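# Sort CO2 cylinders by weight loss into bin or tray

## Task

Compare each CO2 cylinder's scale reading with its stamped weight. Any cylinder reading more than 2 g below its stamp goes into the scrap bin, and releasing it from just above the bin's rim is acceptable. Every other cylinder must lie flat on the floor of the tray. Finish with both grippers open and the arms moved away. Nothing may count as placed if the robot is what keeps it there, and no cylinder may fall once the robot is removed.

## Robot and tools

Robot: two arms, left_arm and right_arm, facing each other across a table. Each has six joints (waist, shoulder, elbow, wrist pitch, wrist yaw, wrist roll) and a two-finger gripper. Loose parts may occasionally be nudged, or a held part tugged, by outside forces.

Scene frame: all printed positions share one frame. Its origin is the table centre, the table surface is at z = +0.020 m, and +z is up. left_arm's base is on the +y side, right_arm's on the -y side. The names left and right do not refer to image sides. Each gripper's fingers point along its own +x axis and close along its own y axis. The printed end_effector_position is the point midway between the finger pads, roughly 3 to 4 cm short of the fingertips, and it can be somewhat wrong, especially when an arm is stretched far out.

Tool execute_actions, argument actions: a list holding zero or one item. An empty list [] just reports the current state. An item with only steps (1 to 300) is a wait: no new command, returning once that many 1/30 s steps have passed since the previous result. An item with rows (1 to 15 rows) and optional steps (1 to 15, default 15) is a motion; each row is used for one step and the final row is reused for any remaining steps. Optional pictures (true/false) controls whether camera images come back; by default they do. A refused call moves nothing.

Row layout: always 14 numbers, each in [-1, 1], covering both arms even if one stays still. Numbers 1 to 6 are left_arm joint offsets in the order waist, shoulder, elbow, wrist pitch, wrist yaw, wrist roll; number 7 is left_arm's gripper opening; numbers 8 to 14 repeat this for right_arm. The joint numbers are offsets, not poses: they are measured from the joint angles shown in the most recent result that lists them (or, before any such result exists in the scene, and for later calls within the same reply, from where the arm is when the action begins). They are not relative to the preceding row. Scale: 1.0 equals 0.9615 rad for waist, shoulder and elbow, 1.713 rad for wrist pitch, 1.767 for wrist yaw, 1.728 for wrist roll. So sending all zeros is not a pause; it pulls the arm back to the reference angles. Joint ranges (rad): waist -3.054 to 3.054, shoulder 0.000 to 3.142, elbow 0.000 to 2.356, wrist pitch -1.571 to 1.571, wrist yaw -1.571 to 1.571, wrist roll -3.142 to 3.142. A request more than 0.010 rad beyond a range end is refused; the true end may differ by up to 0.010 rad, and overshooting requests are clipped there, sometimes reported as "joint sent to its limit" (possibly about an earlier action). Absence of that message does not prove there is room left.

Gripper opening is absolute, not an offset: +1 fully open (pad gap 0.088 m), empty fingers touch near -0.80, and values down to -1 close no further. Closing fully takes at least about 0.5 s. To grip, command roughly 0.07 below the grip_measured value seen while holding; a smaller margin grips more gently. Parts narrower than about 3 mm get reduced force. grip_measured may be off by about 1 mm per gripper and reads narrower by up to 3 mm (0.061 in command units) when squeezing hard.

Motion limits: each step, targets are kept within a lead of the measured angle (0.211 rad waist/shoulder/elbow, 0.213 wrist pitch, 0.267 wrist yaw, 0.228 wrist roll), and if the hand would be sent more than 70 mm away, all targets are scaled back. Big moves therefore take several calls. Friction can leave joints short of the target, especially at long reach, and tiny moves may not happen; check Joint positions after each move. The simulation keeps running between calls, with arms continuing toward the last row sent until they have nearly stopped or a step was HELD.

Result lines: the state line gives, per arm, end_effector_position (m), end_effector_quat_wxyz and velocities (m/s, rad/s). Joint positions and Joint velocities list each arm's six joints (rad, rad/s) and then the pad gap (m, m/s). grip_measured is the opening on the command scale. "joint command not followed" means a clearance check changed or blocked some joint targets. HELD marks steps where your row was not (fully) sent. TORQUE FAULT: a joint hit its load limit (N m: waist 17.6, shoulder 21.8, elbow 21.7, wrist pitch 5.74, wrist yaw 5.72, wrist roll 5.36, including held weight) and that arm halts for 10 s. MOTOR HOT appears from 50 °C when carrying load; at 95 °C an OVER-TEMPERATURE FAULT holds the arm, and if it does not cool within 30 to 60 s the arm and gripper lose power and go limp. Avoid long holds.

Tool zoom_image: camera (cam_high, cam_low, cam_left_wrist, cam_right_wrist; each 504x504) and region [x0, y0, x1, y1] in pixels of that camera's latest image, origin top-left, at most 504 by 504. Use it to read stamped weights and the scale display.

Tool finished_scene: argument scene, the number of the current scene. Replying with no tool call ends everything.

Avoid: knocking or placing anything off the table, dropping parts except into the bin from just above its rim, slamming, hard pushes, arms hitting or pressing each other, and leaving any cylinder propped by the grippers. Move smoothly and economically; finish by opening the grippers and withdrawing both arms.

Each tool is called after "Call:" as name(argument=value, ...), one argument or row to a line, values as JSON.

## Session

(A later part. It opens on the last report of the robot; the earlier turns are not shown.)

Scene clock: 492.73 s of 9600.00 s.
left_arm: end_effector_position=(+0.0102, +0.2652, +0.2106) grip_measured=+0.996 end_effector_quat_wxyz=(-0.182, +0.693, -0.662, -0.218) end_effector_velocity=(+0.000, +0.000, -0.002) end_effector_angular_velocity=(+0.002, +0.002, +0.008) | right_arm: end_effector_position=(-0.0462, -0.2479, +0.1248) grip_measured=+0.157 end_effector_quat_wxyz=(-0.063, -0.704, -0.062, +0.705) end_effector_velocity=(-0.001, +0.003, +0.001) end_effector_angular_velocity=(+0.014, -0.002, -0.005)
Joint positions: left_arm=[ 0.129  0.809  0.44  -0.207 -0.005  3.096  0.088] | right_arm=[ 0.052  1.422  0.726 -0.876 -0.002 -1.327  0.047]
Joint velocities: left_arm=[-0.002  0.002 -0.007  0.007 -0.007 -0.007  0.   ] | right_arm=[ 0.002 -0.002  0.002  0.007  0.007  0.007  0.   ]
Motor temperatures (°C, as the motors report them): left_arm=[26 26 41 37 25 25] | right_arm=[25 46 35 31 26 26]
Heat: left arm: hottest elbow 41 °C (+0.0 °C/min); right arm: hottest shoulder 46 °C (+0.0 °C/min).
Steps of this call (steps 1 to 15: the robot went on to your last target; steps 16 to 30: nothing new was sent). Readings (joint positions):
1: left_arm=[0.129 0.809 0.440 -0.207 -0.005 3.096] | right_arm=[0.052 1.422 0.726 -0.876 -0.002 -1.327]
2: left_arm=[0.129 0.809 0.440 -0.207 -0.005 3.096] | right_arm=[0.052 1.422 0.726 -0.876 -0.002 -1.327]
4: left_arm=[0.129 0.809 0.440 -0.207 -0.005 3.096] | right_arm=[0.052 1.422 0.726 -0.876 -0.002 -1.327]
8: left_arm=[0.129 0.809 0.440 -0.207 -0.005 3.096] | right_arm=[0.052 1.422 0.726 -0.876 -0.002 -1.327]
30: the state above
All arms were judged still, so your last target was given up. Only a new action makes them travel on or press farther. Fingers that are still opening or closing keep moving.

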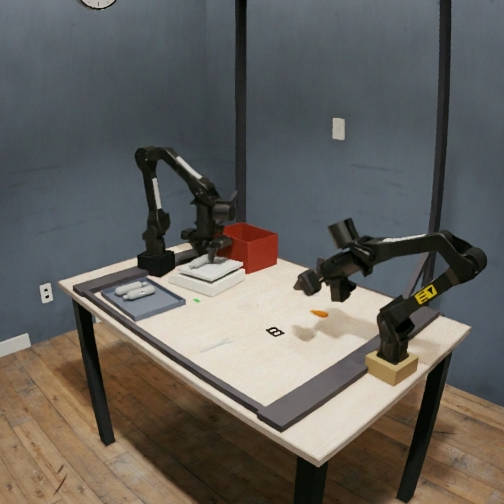

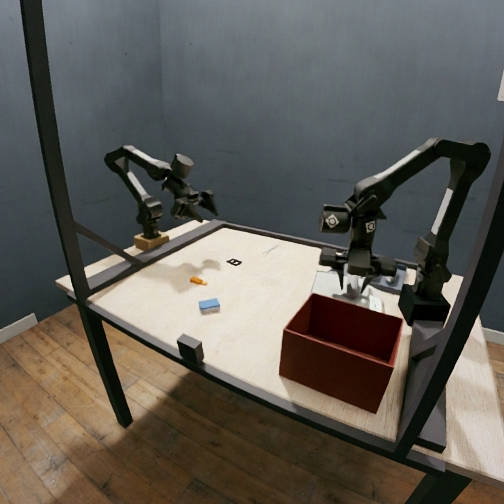

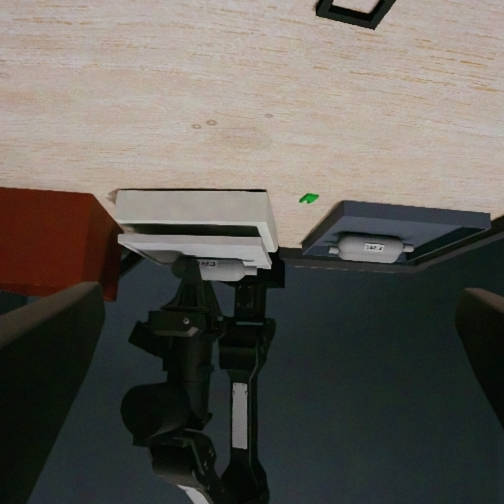

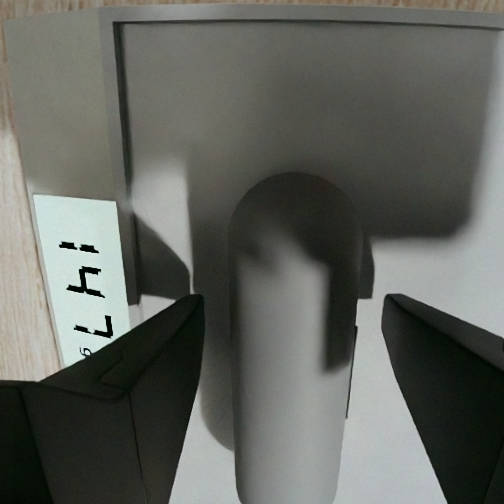

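Call:
execute_actions(
  actions=[
    {"rows": [[0,0,0,0,0,0,1,0,0,0,0,0,0,0.10],[0,0,0,0,0,0,1,0,0,0,0,0,0,0.04],[0,0,0,0,0,0,1,0,0,0,0,0,0,-0.02],[0,0,0,0,0,0,1,0,0,0,0,0,0,-0.08],[0,0,0,0,0,0,1,0,0,0,0,0,0,-0.13],[0,0,0,0,0,0,1,0,0,0,0,0,0,-0.17],[0,0,0,0,0,0,1,0,0,0,0,0,0,-0.21],[0,0,0,0,0,0,1,0,0,0,0,0,0,-0.25],[0,0,0,0,0,0,1,0,0,0,0,0,0,-0.30]], "steps": 13},
  ],
)

Call:
execute_actions(
  actions=[
    {"rows": [[0,0,0,0,0,0,1,0,0,0.016,-0.009,0,0,-0.3],[0,0,0,0,0,0,1,0,0,0.042,-0.023,0,0,-0.3],[0,0,0,0,0,0,1,0,0,0.078,-0.044,0,0,-0.3],[0,0,0,0,0,0,1,0,0,0.125,-0.070,0,0,-0.3],[0,0,0,0,0,0,1,0.010,0,0.177,-0.099,0,-0.006,-0.3],[0,0,0,0,0,0,1,0.031,0,0.229,-0.128,0,-0.017,-0.3],[0,0,0,0,0,0,1,0.062,0,0.281,-0.158,0,-0.035,-0.3],[0,0,0,0,0,0,1,0.099,0,0.333,-0.187,0,-0.055,-0.3],[0,0,0,0,0,0,1,0.140,0,0.380,-0.208,0,-0.078,-0.3],[0,0,0,0,0,0,1,0.187,0.016,0.416,-0.217,0,-0.104,-0.3],[0,0,0,0,0,0,1,0.234,0.047,0.447,-0.217,0,-0.130,-0.3],[0,0,0,0,0,0,1,0.281,0.078,0.478,-0.217,0,-0.156,-0.3],[0,0,0,0,0,0,1,0.328,0.109,0.510,-0.217,0,-0.182,-0.3],[0,0,0,0,0,0,1,0.374,0.140,0.541,-0.217,0,-0.208,-0.3],[0,0,0,0,0,0,1,0.421,0.172,0.572,-0.217,0,-0.234,-0.3]], "steps": 15},
  ],
  pictures=false,
)

Call:
execute_actions(
  actions=[
    {"rows": [[0,0,0,0,0,0,1,0.164,0.109,0.109,0,0,-0.090,-0.3],[0,0,0,0,0,0,1,0.211,0.135,0.133,0,0,-0.116,-0.3],[0,0,0,0,0,0,1,0.255,0.156,0.153,0,0,-0.140,-0.3],[0,0,0,0,0,0,1,0.295,0.172,0.166,0,0,-0.162,-0.3],[0,0,0,0,0,0,1,0.331,0.1825,0.177,0,0,-0.182,-0.3],[0,0,0,0,0,0,1,0.361,0.1825,0.177,0,0,-0.198,-0.3],[0,0,0,0,0,0,1,0.385,0.1825,0.177,0,0,-0.211,-0.3],[0,0,0,0,0,0,1,0.402,0.1825,0.177,0,0,-0.220,-0.3],[0,0,0,0,0,0,1,0.4155,0.1825,0.177,0,0,-0.227,-0.3]], "steps": 15},
  ],
)

Scene clock: 504.37 s of 9600.00 s.
left_arm: end_effector_position=(+0.0102, +0.2652, +0.2106) grip_measured=+0.996 end_effector_quat_wxyz=(-0.182, +0.693, -0.662, -0.218) end_effector_velocity=(+0.000, +0.001, -0.002) end_effector_angular_velocity=(+0.007, +0.015, +0.016) | right_arm: end_effector_position=(-0.0462, -0.2480, +0.1248) grip_measured=-0.226 end_effector_quat_wxyz=(-0.063, -0.704, -0.062, +0.705) end_effector_velocity=(+0.001, -0.006, -0.000) end_effector_angular_velocity=(-0.029, +0.011, -0.015)
Joint positions: left_arm=[ 0.129  0.809  0.44  -0.207 -0.005  3.096  0.088] | right_arm=[ 0.052  1.422  0.726 -0.877 -0.002 -1.327  0.028]
Joint velocities: left_arm=[-0.002 -0.002 -0.002 -0.007 -0.007 -0.022 -0.   ] | right_arm=[-0.007 -0.002 -0.002 -0.022 -0.022  0.007  0.   ]
Motor temperatures (°C, as the motors report them): left_arm=[26 26 41 37 25 25] | right_arm=[25 43 34 30 26 26]
Heat: left arm: hottest elbow 41 °C (+0.0 °C/min); right arm: hottest shoulder 43 °C (-5.0 °C/min).
Steps of this call (steps 1 to 90: nothing new was sent; then 8.20 s passed at rest; steps 91 to 103: all 13 steps of this action). Readings (joint positions):
91: left_arm=[0.129 0.809 0.440 -0.207 -0.005 3.096] | right_arm=[0.052 1.422 0.726 -0.876 -0.002 -1.327]
92: left_arm=[0.129 0.809 0.440 -0.207 -0.005 3.096] | right_arm=[0.052 1.422 0.726 -0.876 -0.002 -1.327]
94: left_arm=[0.129 0.809 0.440 -0.207 -0.005 3.096] | right_arm=[0.052 1.422 0.726 -0.876 -0.002 -1.327]
98: left_arm=[0.129 0.809 0.440 -0.207 -0.005 3.096] | right_arm=[0.052 1.422 0.726 -0.876 -0.002 -1.327]
103: the state above

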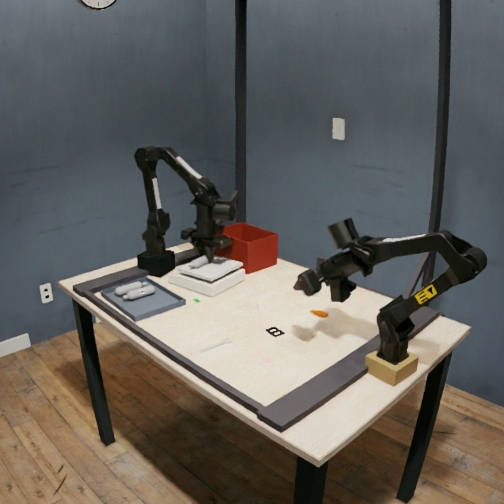

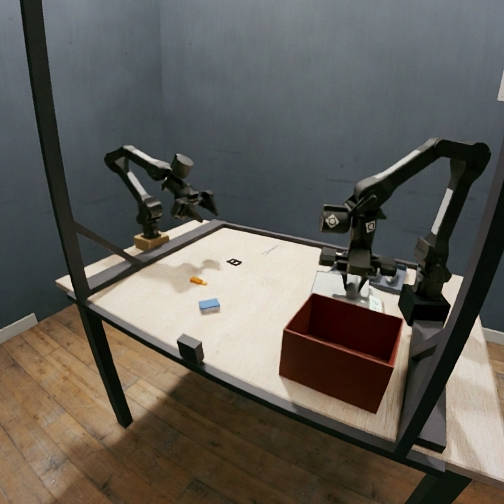

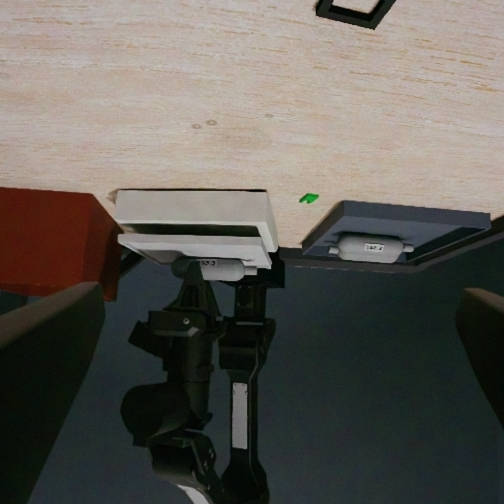

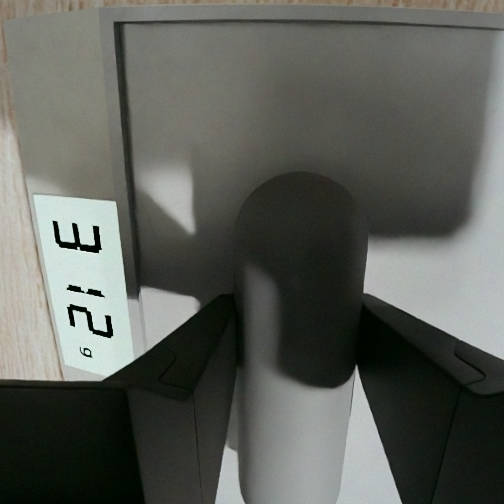

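Scene clock: 504.87 s of 9600.00 s.
left_arm: end_effector_position=(+0.0102, +0.2652, +0.2106) grip_measured=+0.996 end_effector_quat_wxyz=(-0.182, +0.693, -0.662, -0.218) end_effector_velocity=(+0.000, +0.001, -0.002) end_effector_angular_velocity=(+0.007, +0.002, +0.008) | right_arm: end_effector_position=(-0.1323, -0.2395, +0.2208) grip_measured=-0.226 end_effector_quat_wxyz=(+0.255, +0.652, +0.274, -0.659) end_effector_velocity=(-0.389, -0.072, +0.018) end_effector_angular_velocity=(-0.077, -0.125, +2.593)
Joint positions: left_arm=[ 0.129  0.809  0.44  -0.207 -0.005  3.096  0.088] | right_arm=[ 0.346  1.507  1.198 -1.233  0.    -1.623  0.028]
Joint velocities: left_arm=[-0.002 -0.002 -0.002 -0.007 -0.007 -0.007 -0.   ] | right_arm=[ 1.311  0.877  0.891 -0.154  0.007 -1.282 -0.   ]
Motor temperatures (°C, as the motors report them): left_arm=[26 26 41 37 25 25] | right_arm=[25 43 35 30 26 26]
Heat: left arm: hottest elbow 41 °C (+0.0 °C/min); right arm: hottest shoulder 43 °C (-5.0 °C/min).
Steps of this call (steps 1 to 15: all 15 steps of this action). Readings (joint positions):
1: left_arm=[0.129 0.809 0.440 -0.207 -0.005 3.096] | right_arm=[0.052 1.422 0.727 -0.877 -0.002 -1.327]
2: left_arm=[0.129 0.809 0.440 -0.207 -0.005 3.096] | right_arm=[0.052 1.422 0.731 -0.884 -0.002 -1.327]
4: left_arm=[0.129 0.809 0.440 -0.207 -0.005 3.096] | right_arm=[0.052 1.422 0.759 -0.933 -0.002 -1.327]
8: left_arm=[0.129 0.809 0.440 -0.207 -0.005 3.096] | right_arm=[0.083 1.423 0.915 -1.085 -0.000 -1.364]
15: the state above

Scene clock: 505.37 s of 9600.00 s.
left_arm: end_effector_position=(+0.0102, +0.2652, +0.2106) grip_measured=+0.996 end_effector_quat_wxyz=(-0.182, +0.693, -0.662, -0.218) end_effector_velocity=(-0.001, +0.001, -0.002) end_effector_angular_velocity=(+0.007, +0.002, +0.003) | right_arm: end_effector_position=(-0.2332, -0.3032, +0.2167) grip_measured=-0.226 end_effector_quat_wxyz=(+0.489, +0.503, +0.500, -0.508) end_effector_velocity=(+0.002, +0.001, -0.000) end_effector_angular_velocity=(+0.004, -0.010, +0.063)
Joint positions: left_arm=[ 0.129  0.809  0.44  -0.207 -0.005  3.096  0.088] | right_arm=[ 0.744  1.676  1.354 -1.231 -0.002 -2.006  0.028]
Joint velocities: left_arm=[-0.007 -0.002 -0.002 -0.007 -0.007 -0.007  0.   ] | right_arm=[-0.002  0.002  0.002 -0.007  0.007 -0.066 -0.   ]
Motor temperatures (°C, as the motors report them): left_arm=[26 26 41 37 25 25] | right_arm=[25 43 35 30 26 26]
Heat: left arm: hottest elbow 41 °C (+0.0 °C/min); right arm: hottest shoulder 43 °C (-5.0 °C/min).
Steps of this call (steps 1 to 15: all 15 steps of this action). Readings (joint positions):
1: left_arm=[0.129 0.809 0.440 -0.207 -0.005 3.096] | right_arm=[0.390 1.537 1.226 -1.236 0.000 -1.667]
2: left_arm=[0.129 0.809 0.440 -0.207 -0.005 3.096] | right_arm=[0.434 1.566 1.252 -1.236 0.000 -1.712]
4: left_arm=[0.129 0.809 0.440 -0.207 -0.005 3.096] | right_arm=[0.523 1.619 1.298 -1.233 0.000 -1.799]
8: left_arm=[0.129 0.809 0.440 -0.207 -0.005 3.096] | right_arm=[0.674 1.671 1.344 -1.231 -0.002 -1.937]
15: the state above

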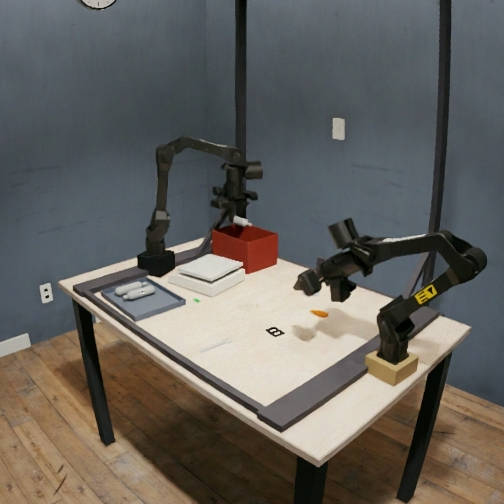

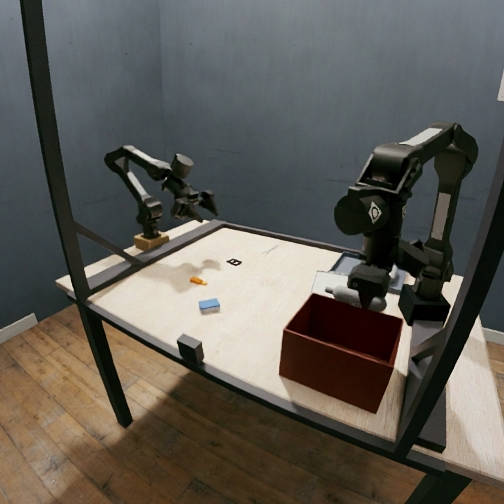

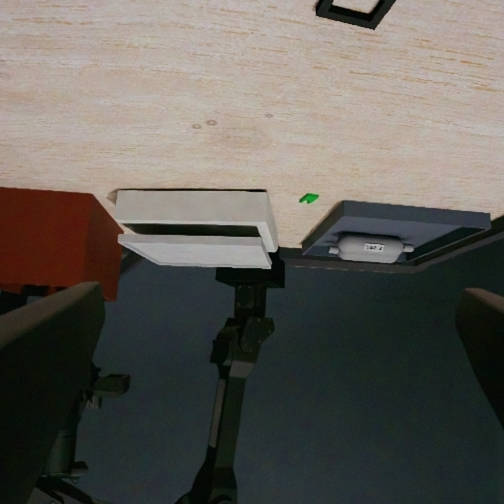

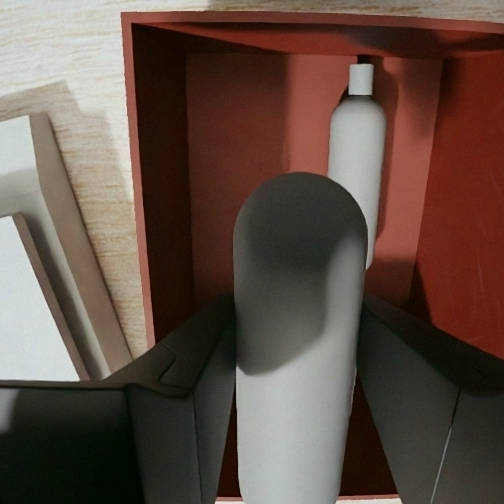

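Call:
execute_actions(
  actions=[
    {"rows": [[0,0,0,0,0,0,1,0,0.002,-0.005,0.003,0,-0.003,-0.3],[0,0,0,0,0,0,1,0,0.006,-0.014,0.008,0,-0.003,-0.3],[0,0,0,0,0,0,1,0,0.010,-0.025,0.014,0,-0.003,-0.3],[0,0,0,0,0,0,1,0,0.015,-0.037,0.020,0,-0.003,-0.3],[0,0,0,0,0,0,1,0,0.020,-0.048,0.027,0,-0.003,-0.3],[0,0,0,0,0,0,1,0,0.023,-0.056,0.031,0,-0.003,-0.3],[0,0,0,0,0,0,1,0,0.025,-0.061,0.034,0,-0.003,-0.3]], "steps": 12},
  ],
  pictures=false,
)

Call:
execute_actions(
  actions=[
    {"rows": [[0,0,0,0,0,0,1,0,0,0,0,0,0,-0.2],[0,0,0,0,0,0,1,0,0,0,0,0,0,-0.1],[0,0,0,0,0,0,1,0,0,0,0,0,0,0.0],[0,0,0,0,0,0,1,0,0,0,0,0,0,0.1],[0,0,0,0,0,0,1,0,0,0,0,0,0,0.15]], "steps": 12},
  ],
)

Scene clock: 509.20 s of 9600.00 s.
left_arm: end_effector_position=(+0.0102, +0.2652, +0.2106) grip_measured=+0.996 end_effector_quat_wxyz=(-0.182, +0.693, -0.662, -0.218) end_effector_velocity=(+0.000, +0.001, -0.002) end_effector_angular_velocity=(+0.007, +0.002, +0.008) | right_arm: end_effector_position=(-0.2321, -0.3037, +0.1976) grip_measured=-0.226 end_effector_quat_wxyz=(+0.497, +0.504, +0.495, -0.505) end_effector_velocity=(-0.002, +0.001, -0.005) end_effector_angular_velocity=(+0.001, +0.019, +0.034)
Joint positions: left_arm=[ 0.129  0.809  0.44  -0.207 -0.005  3.096  0.088] | right_arm=[ 0.744  1.697  1.301 -1.178 -0.002 -2.011  0.028]
Joint velocities: left_arm=[-0.002 -0.002 -0.002 -0.007 -0.007 -0.007 -0.   ] | right_arm=[-0.002 -0.002 -0.022  0.037 -0.007 -0.037 -0.   ]
Motor temperatures (°C, as the motors report them): left_arm=[26 26 41 37 25 25] | right_arm=[25 43 35 30 26 26]
Heat: left arm: hottest elbow 41 °C (+0.0 °C/min); right arm: hottest shoulder 43 °C (-6.1 °C/min).
Steps of this call (steps 1 to 15: the robot went on to your last target; steps 16 to 90: nothing new was sent; then 0.43 s passed at rest; steps 91 to 102: all 12 steps of this action). Readings (joint positions):
91: left_arm=[0.129 0.809 0.440 -0.207 -0.005 3.096] | right_arm=[0.744 1.676 1.354 -1.231 -0.002 -2.011]
92: left_arm=[0.129 0.809 0.440 -0.207 -0.005 3.096] | right_arm=[0.744 1.676 1.354 -1.231 -0.002 -2.011]
94: left_arm=[0.129 0.809 0.440 -0.207 -0.005 3.096] | right_arm=[0.744 1.676 1.346 -1.217 -0.002 -2.011]
98: left_arm=[0.129 0.809 0.440 -0.207 -0.005 3.096] | right_arm=[0.744 1.687 1.314 -1.187 -0.002 -2.011]
102: the state above

Scene clock: 509.60 s of 9600.00 s.
left_arm: end_effector_position=(+0.0102, +0.2652, +0.2106) grip_measured=+0.996 end_effector_quat_wxyz=(-0.182, +0.693, -0.662, -0.218) end_effector_velocity=(-0.003, +0.003, -0.003) end_effector_angular_velocity=(+0.017, +0.011, -0.009) | right_arm: end_effector_position=(-0.2322, -0.3036, +0.1976) grip_measured=+0.137 end_effector_quat_wxyz=(+0.497, +0.504, +0.495, -0.505) end_effector_velocity=(+0.002, +0.000, +0.000) end_effector_angular_velocity=(-0.010, -0.003, -0.015)
Joint positions: left_arm=[ 0.129  0.809  0.44  -0.207 -0.005  3.096  0.088] | right_arm=[ 0.744  1.697  1.301 -1.178 -0.002 -2.011  0.046]
Joint velocities: left_arm=[-0.007 -0.007 -0.002 -0.022  0.007 -0.007 -0.   ] | right_arm=[-0.007 -0.002 -0.002 -0.007 -0.007  0.007  0.006]
Motor temperatures (°C, as the motors report them): left_arm=[26 26 41 37 25 25] | right_arm=[25 43 35 30 26 26]
Heat: left arm: hottest elbow 41 °C (+0.0 °C/min); right arm: hottest shoulder 43 °C (-6.0 °C/min).
Steps of this call (steps 1 to 12: all 12 steps of this action). Readings (joint positions):
1: left_arm=[0.129 0.809 0.440 -0.207 -0.005 3.096] | right_arm=[0.744 1.697 1.301 -1.178 -0.002 -2.011]
2: left_arm=[0.129 0.809 0.440 -0.207 -0.005 3.096] | right_arm=[0.744 1.697 1.301 -1.178 -0.002 -2.011]
4: left_arm=[0.129 0.809 0.440 -0.207 -0.005 3.096] | right_arm=[0.744 1.697 1.301 -1.178 -0.002 -2.011]
8: left_arm=[0.129 0.809 0.440 -0.207 -0.005 3.096] | right_arm=[0.744 1.697 1.301 -1.178 -0.002 -2.011]
12: the state above

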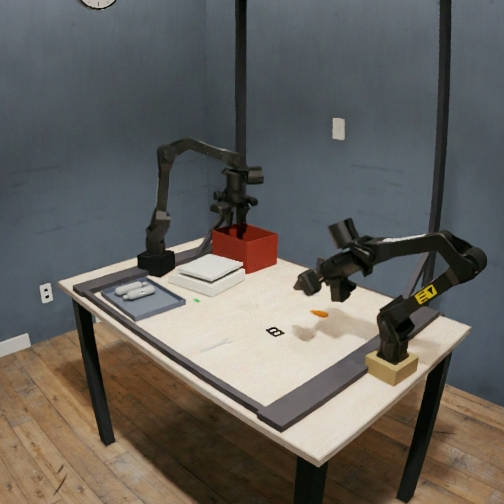

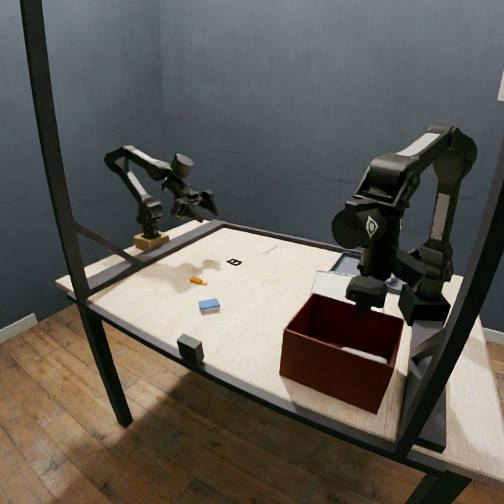

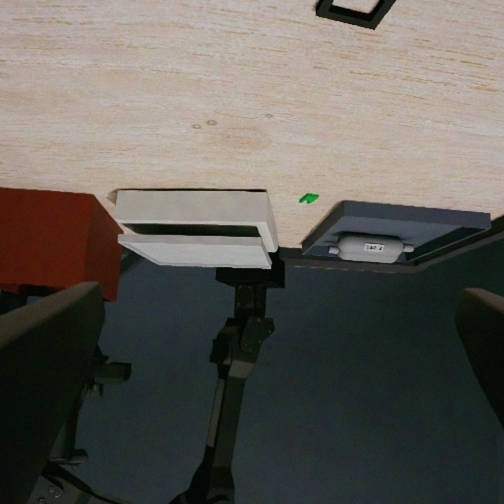

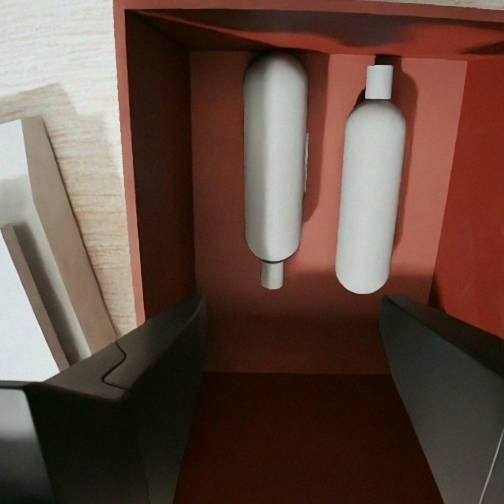

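Call:
execute_actions(
  actions=[
    {"rows": [[0,0,0,0,0,0,1,0,-0.01,0,0,0,0,0.2],[0,0,0,0,0,0,1,0,-0.03,0,0,0,0,0.25],[0,0,0,0,0,0,1,0,-0.06,0,0,0,0,0.3],[0,0,0,0,0,0,1,-0.01,-0.095,0,0,0,0,0.3],[0,0,0,0,0,0,1,-0.035,-0.13,0,0,0,0,0.3],[0,0,0,0,0,0,1,-0.075,-0.165,0,0,0,0,0.3],[0,0,0,0,0,0,1,-0.125,-0.20,0,0,0,0,0.3],[0,0,0,0,0,0,1,-0.18,-0.235,0,0,0,0,0.3],[0,0,0,0,0,0,1,-0.235,-0.265,0,0,0,0,0.3],[0,0,0,0,0,0,1,-0.29,-0.29,0,0,0,0,0.3],[0,0,0,0,0,0,1,-0.345,-0.31,0,0,0,0,0.3],[0,0,0,0,0,0,1,-0.40,-0.325,0,0,0,0,0.3],[0,0,0,0,0,0,1,-0.45,-0.335,0,0,0,0,0.3],[0,0,0,0,0,0,1,-0.49,-0.34,0,0,0,0,0.3],[0,0,0,0,0,0,1,-0.52,-0.34,0,0,0,0,0.3]], "steps": 15},
  ],
  pictures=false,
)

Call:
execute_actions(
  actions=[
    {"steps": 30},
  ],
)

Call:
zoom_image(
  camera="cam_high",
  region=[90, 210, 290, 330],
)

Scene clock: 512.57 s of 9600.00 s.
left_arm: end_effector_position=(+0.0102, +0.2652, +0.2106) grip_measured=+0.996 end_effector_quat_wxyz=(-0.182, +0.693, -0.662, -0.218) end_effector_velocity=(-0.002, +0.001, +0.000) end_effector_angular_velocity=(+0.002, +0.010, -0.005) | right_arm: end_effector_position=(-0.1473, -0.2179, +0.2827) grip_measured=+0.297 end_effector_quat_wxyz=(+0.272, +0.573, +0.485, -0.602) end_effector_velocity=(+0.293, +0.217, +0.076) end_effector_angular_velocity=(+0.227, +0.181, -1.258)
Joint positions: left_arm=[ 0.129  0.809  0.44  -0.207 -0.005  3.096  0.088] | right_arm=[ 0.335  1.389  1.301 -1.178 -0.001 -2.011  0.054]
Joint velocities: left_arm=[-0.002 -0.002  0.002 -0.007  0.007 -0.007 -0.   ] | right_arm=[-1.263 -0.286 -0.002  0.007  0.007 -0.007  0.   ]
Motor temperatures (°C, as the motors report them): left_arm=[26 26 41 37 25 25] | right_arm=[25 43 35 30 26 26]
Heat: left arm: hottest elbow 41 °C (+0.0 °C/min); right arm: hottest shoulder 43 °C (-7.0 °C/min).
Steps of this call (steps 1 to 15: the robot went on to your last target; steps 16 to 74: nothing new was sent; steps 75 to 89: all 15 steps of this action). Readings (joint positions):
75: left_arm=[0.129 0.809 0.440 -0.207 -0.005 3.096] | right_arm=[0.744 1.697 1.301 -1.178 -0.002 -2.011]
76: left_arm=[0.129 0.809 0.440 -0.207 -0.005 3.096] | right_arm=[0.744 1.695 1.301 -1.178 -0.002 -2.011]
78: left_arm=[0.129 0.809 0.440 -0.207 -0.005 3.096] | right_arm=[0.744 1.678 1.301 -1.178 -0.002 -2.011]
82: left_arm=[0.129 0.809 0.440 -0.207 -0.005 3.096] | right_arm=[0.681 1.568 1.301 -1.178 -0.005 -2.011]
89: the state above

Scene clock: 513.57 s of 9600.00 s.
left_arm: end_effector_position=(+0.0102, +0.2652, +0.2106) grip_measured=+0.996 end_effector_quat_wxyz=(-0.182, +0.693, -0.662, -0.218) end_effector_velocity=(+0.002, -0.000, +0.001) end_effector_angular_velocity=(-0.007, +0.002, +0.013) | right_arm: end_effector_position=(-0.1265, -0.2032, +0.2859) grip_measured=+0.297 end_effector_quat_wxyz=(+0.240, +0.593, +0.463, -0.613) end_effector_velocity=(+0.000, +0.001, +0.000) end_effector_angular_velocity=(+0.003, +0.008, +0.002)
Joint positions: left_arm=[ 0.129  0.809  0.44  -0.207 -0.005  3.096  0.088] | right_arm=[ 0.247  1.377  1.301 -1.178 -0.    -2.011  0.054]
Joint velocities: left_arm=[ 0.002 -0.002 -0.002  0.007 -0.007 -0.007 -0.   ] | right_arm=[-0.007 -0.002 -0.002  0.007 -0.007 -0.007 -0.   ]
Motor temperatures (°C, as the motors report them): left_arm=[26 26 41 37 25 25] | right_arm=[25 43 35 30 26 26]
Heat: left arm: hottest elbow 41 °C (+0.0 °C/min); right arm: hottest shoulder 43 °C (-7.0 °C/min).
Steps of this call (steps 1 to 30: the robot went on to your last target). Readings (joint positions):
1: left_arm=[0.129 0.809 0.440 -0.207 -0.005 3.096] | right_arm=[0.298 1.382 1.301 -1.178 0.001 -2.011]
2: left_arm=[0.129 0.809 0.440 -0.207 -0.005 3.096] | right_arm=[0.273 1.378 1.301 -1.178 0.002 -2.011]
4: left_arm=[0.129 0.809 0.440 -0.207 -0.005 3.096] | right_arm=[0.253 1.377 1.301 -1.178 0.002 -2.011]
8: left_arm=[0.129 0.809 0.440 -0.207 -0.005 3.096] | right_arm=[0.248 1.377 1.301 -1.178 -0.000 -2.011]
30: the state above
All arms were judged still, so your last target was given up. Only a new action makes them travel on or press farther. Fingers that are still opening or closing keep moving.

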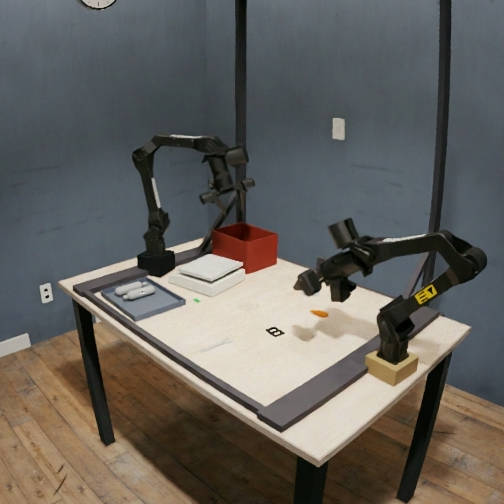

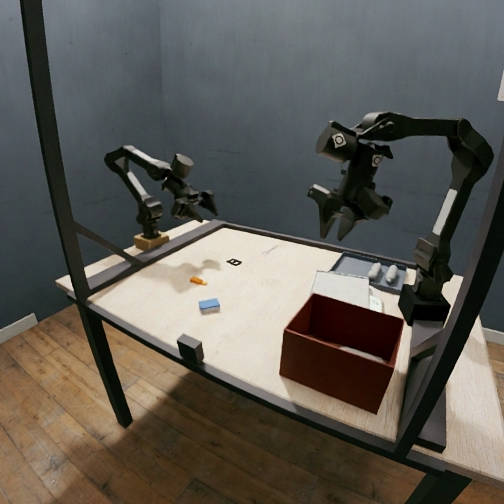

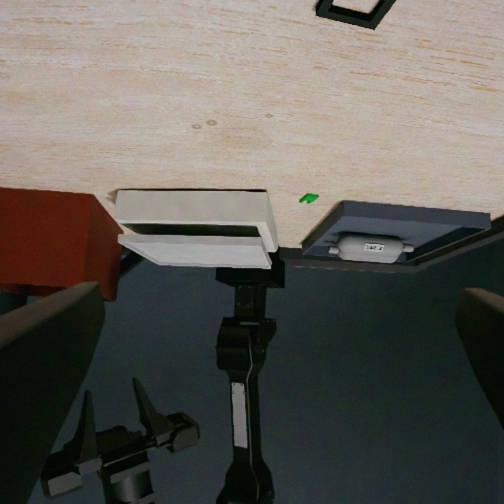

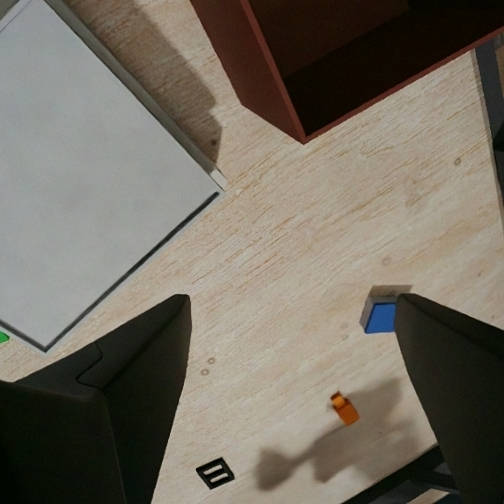

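Region (90, 210, 290, 330) of cam_high's 504x504 image, scaled by 2.520, with more detail than that image has; it fills the top 302 rows of this view, and the rest is white.

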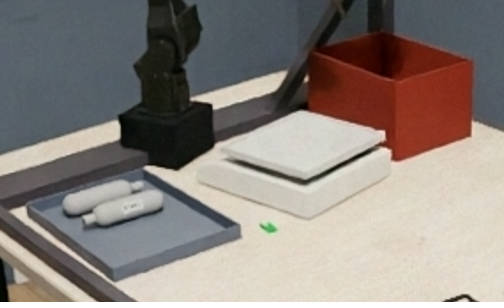

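Call:
finished_scene(
  scene=2,
)

The scene is finished: the task was done.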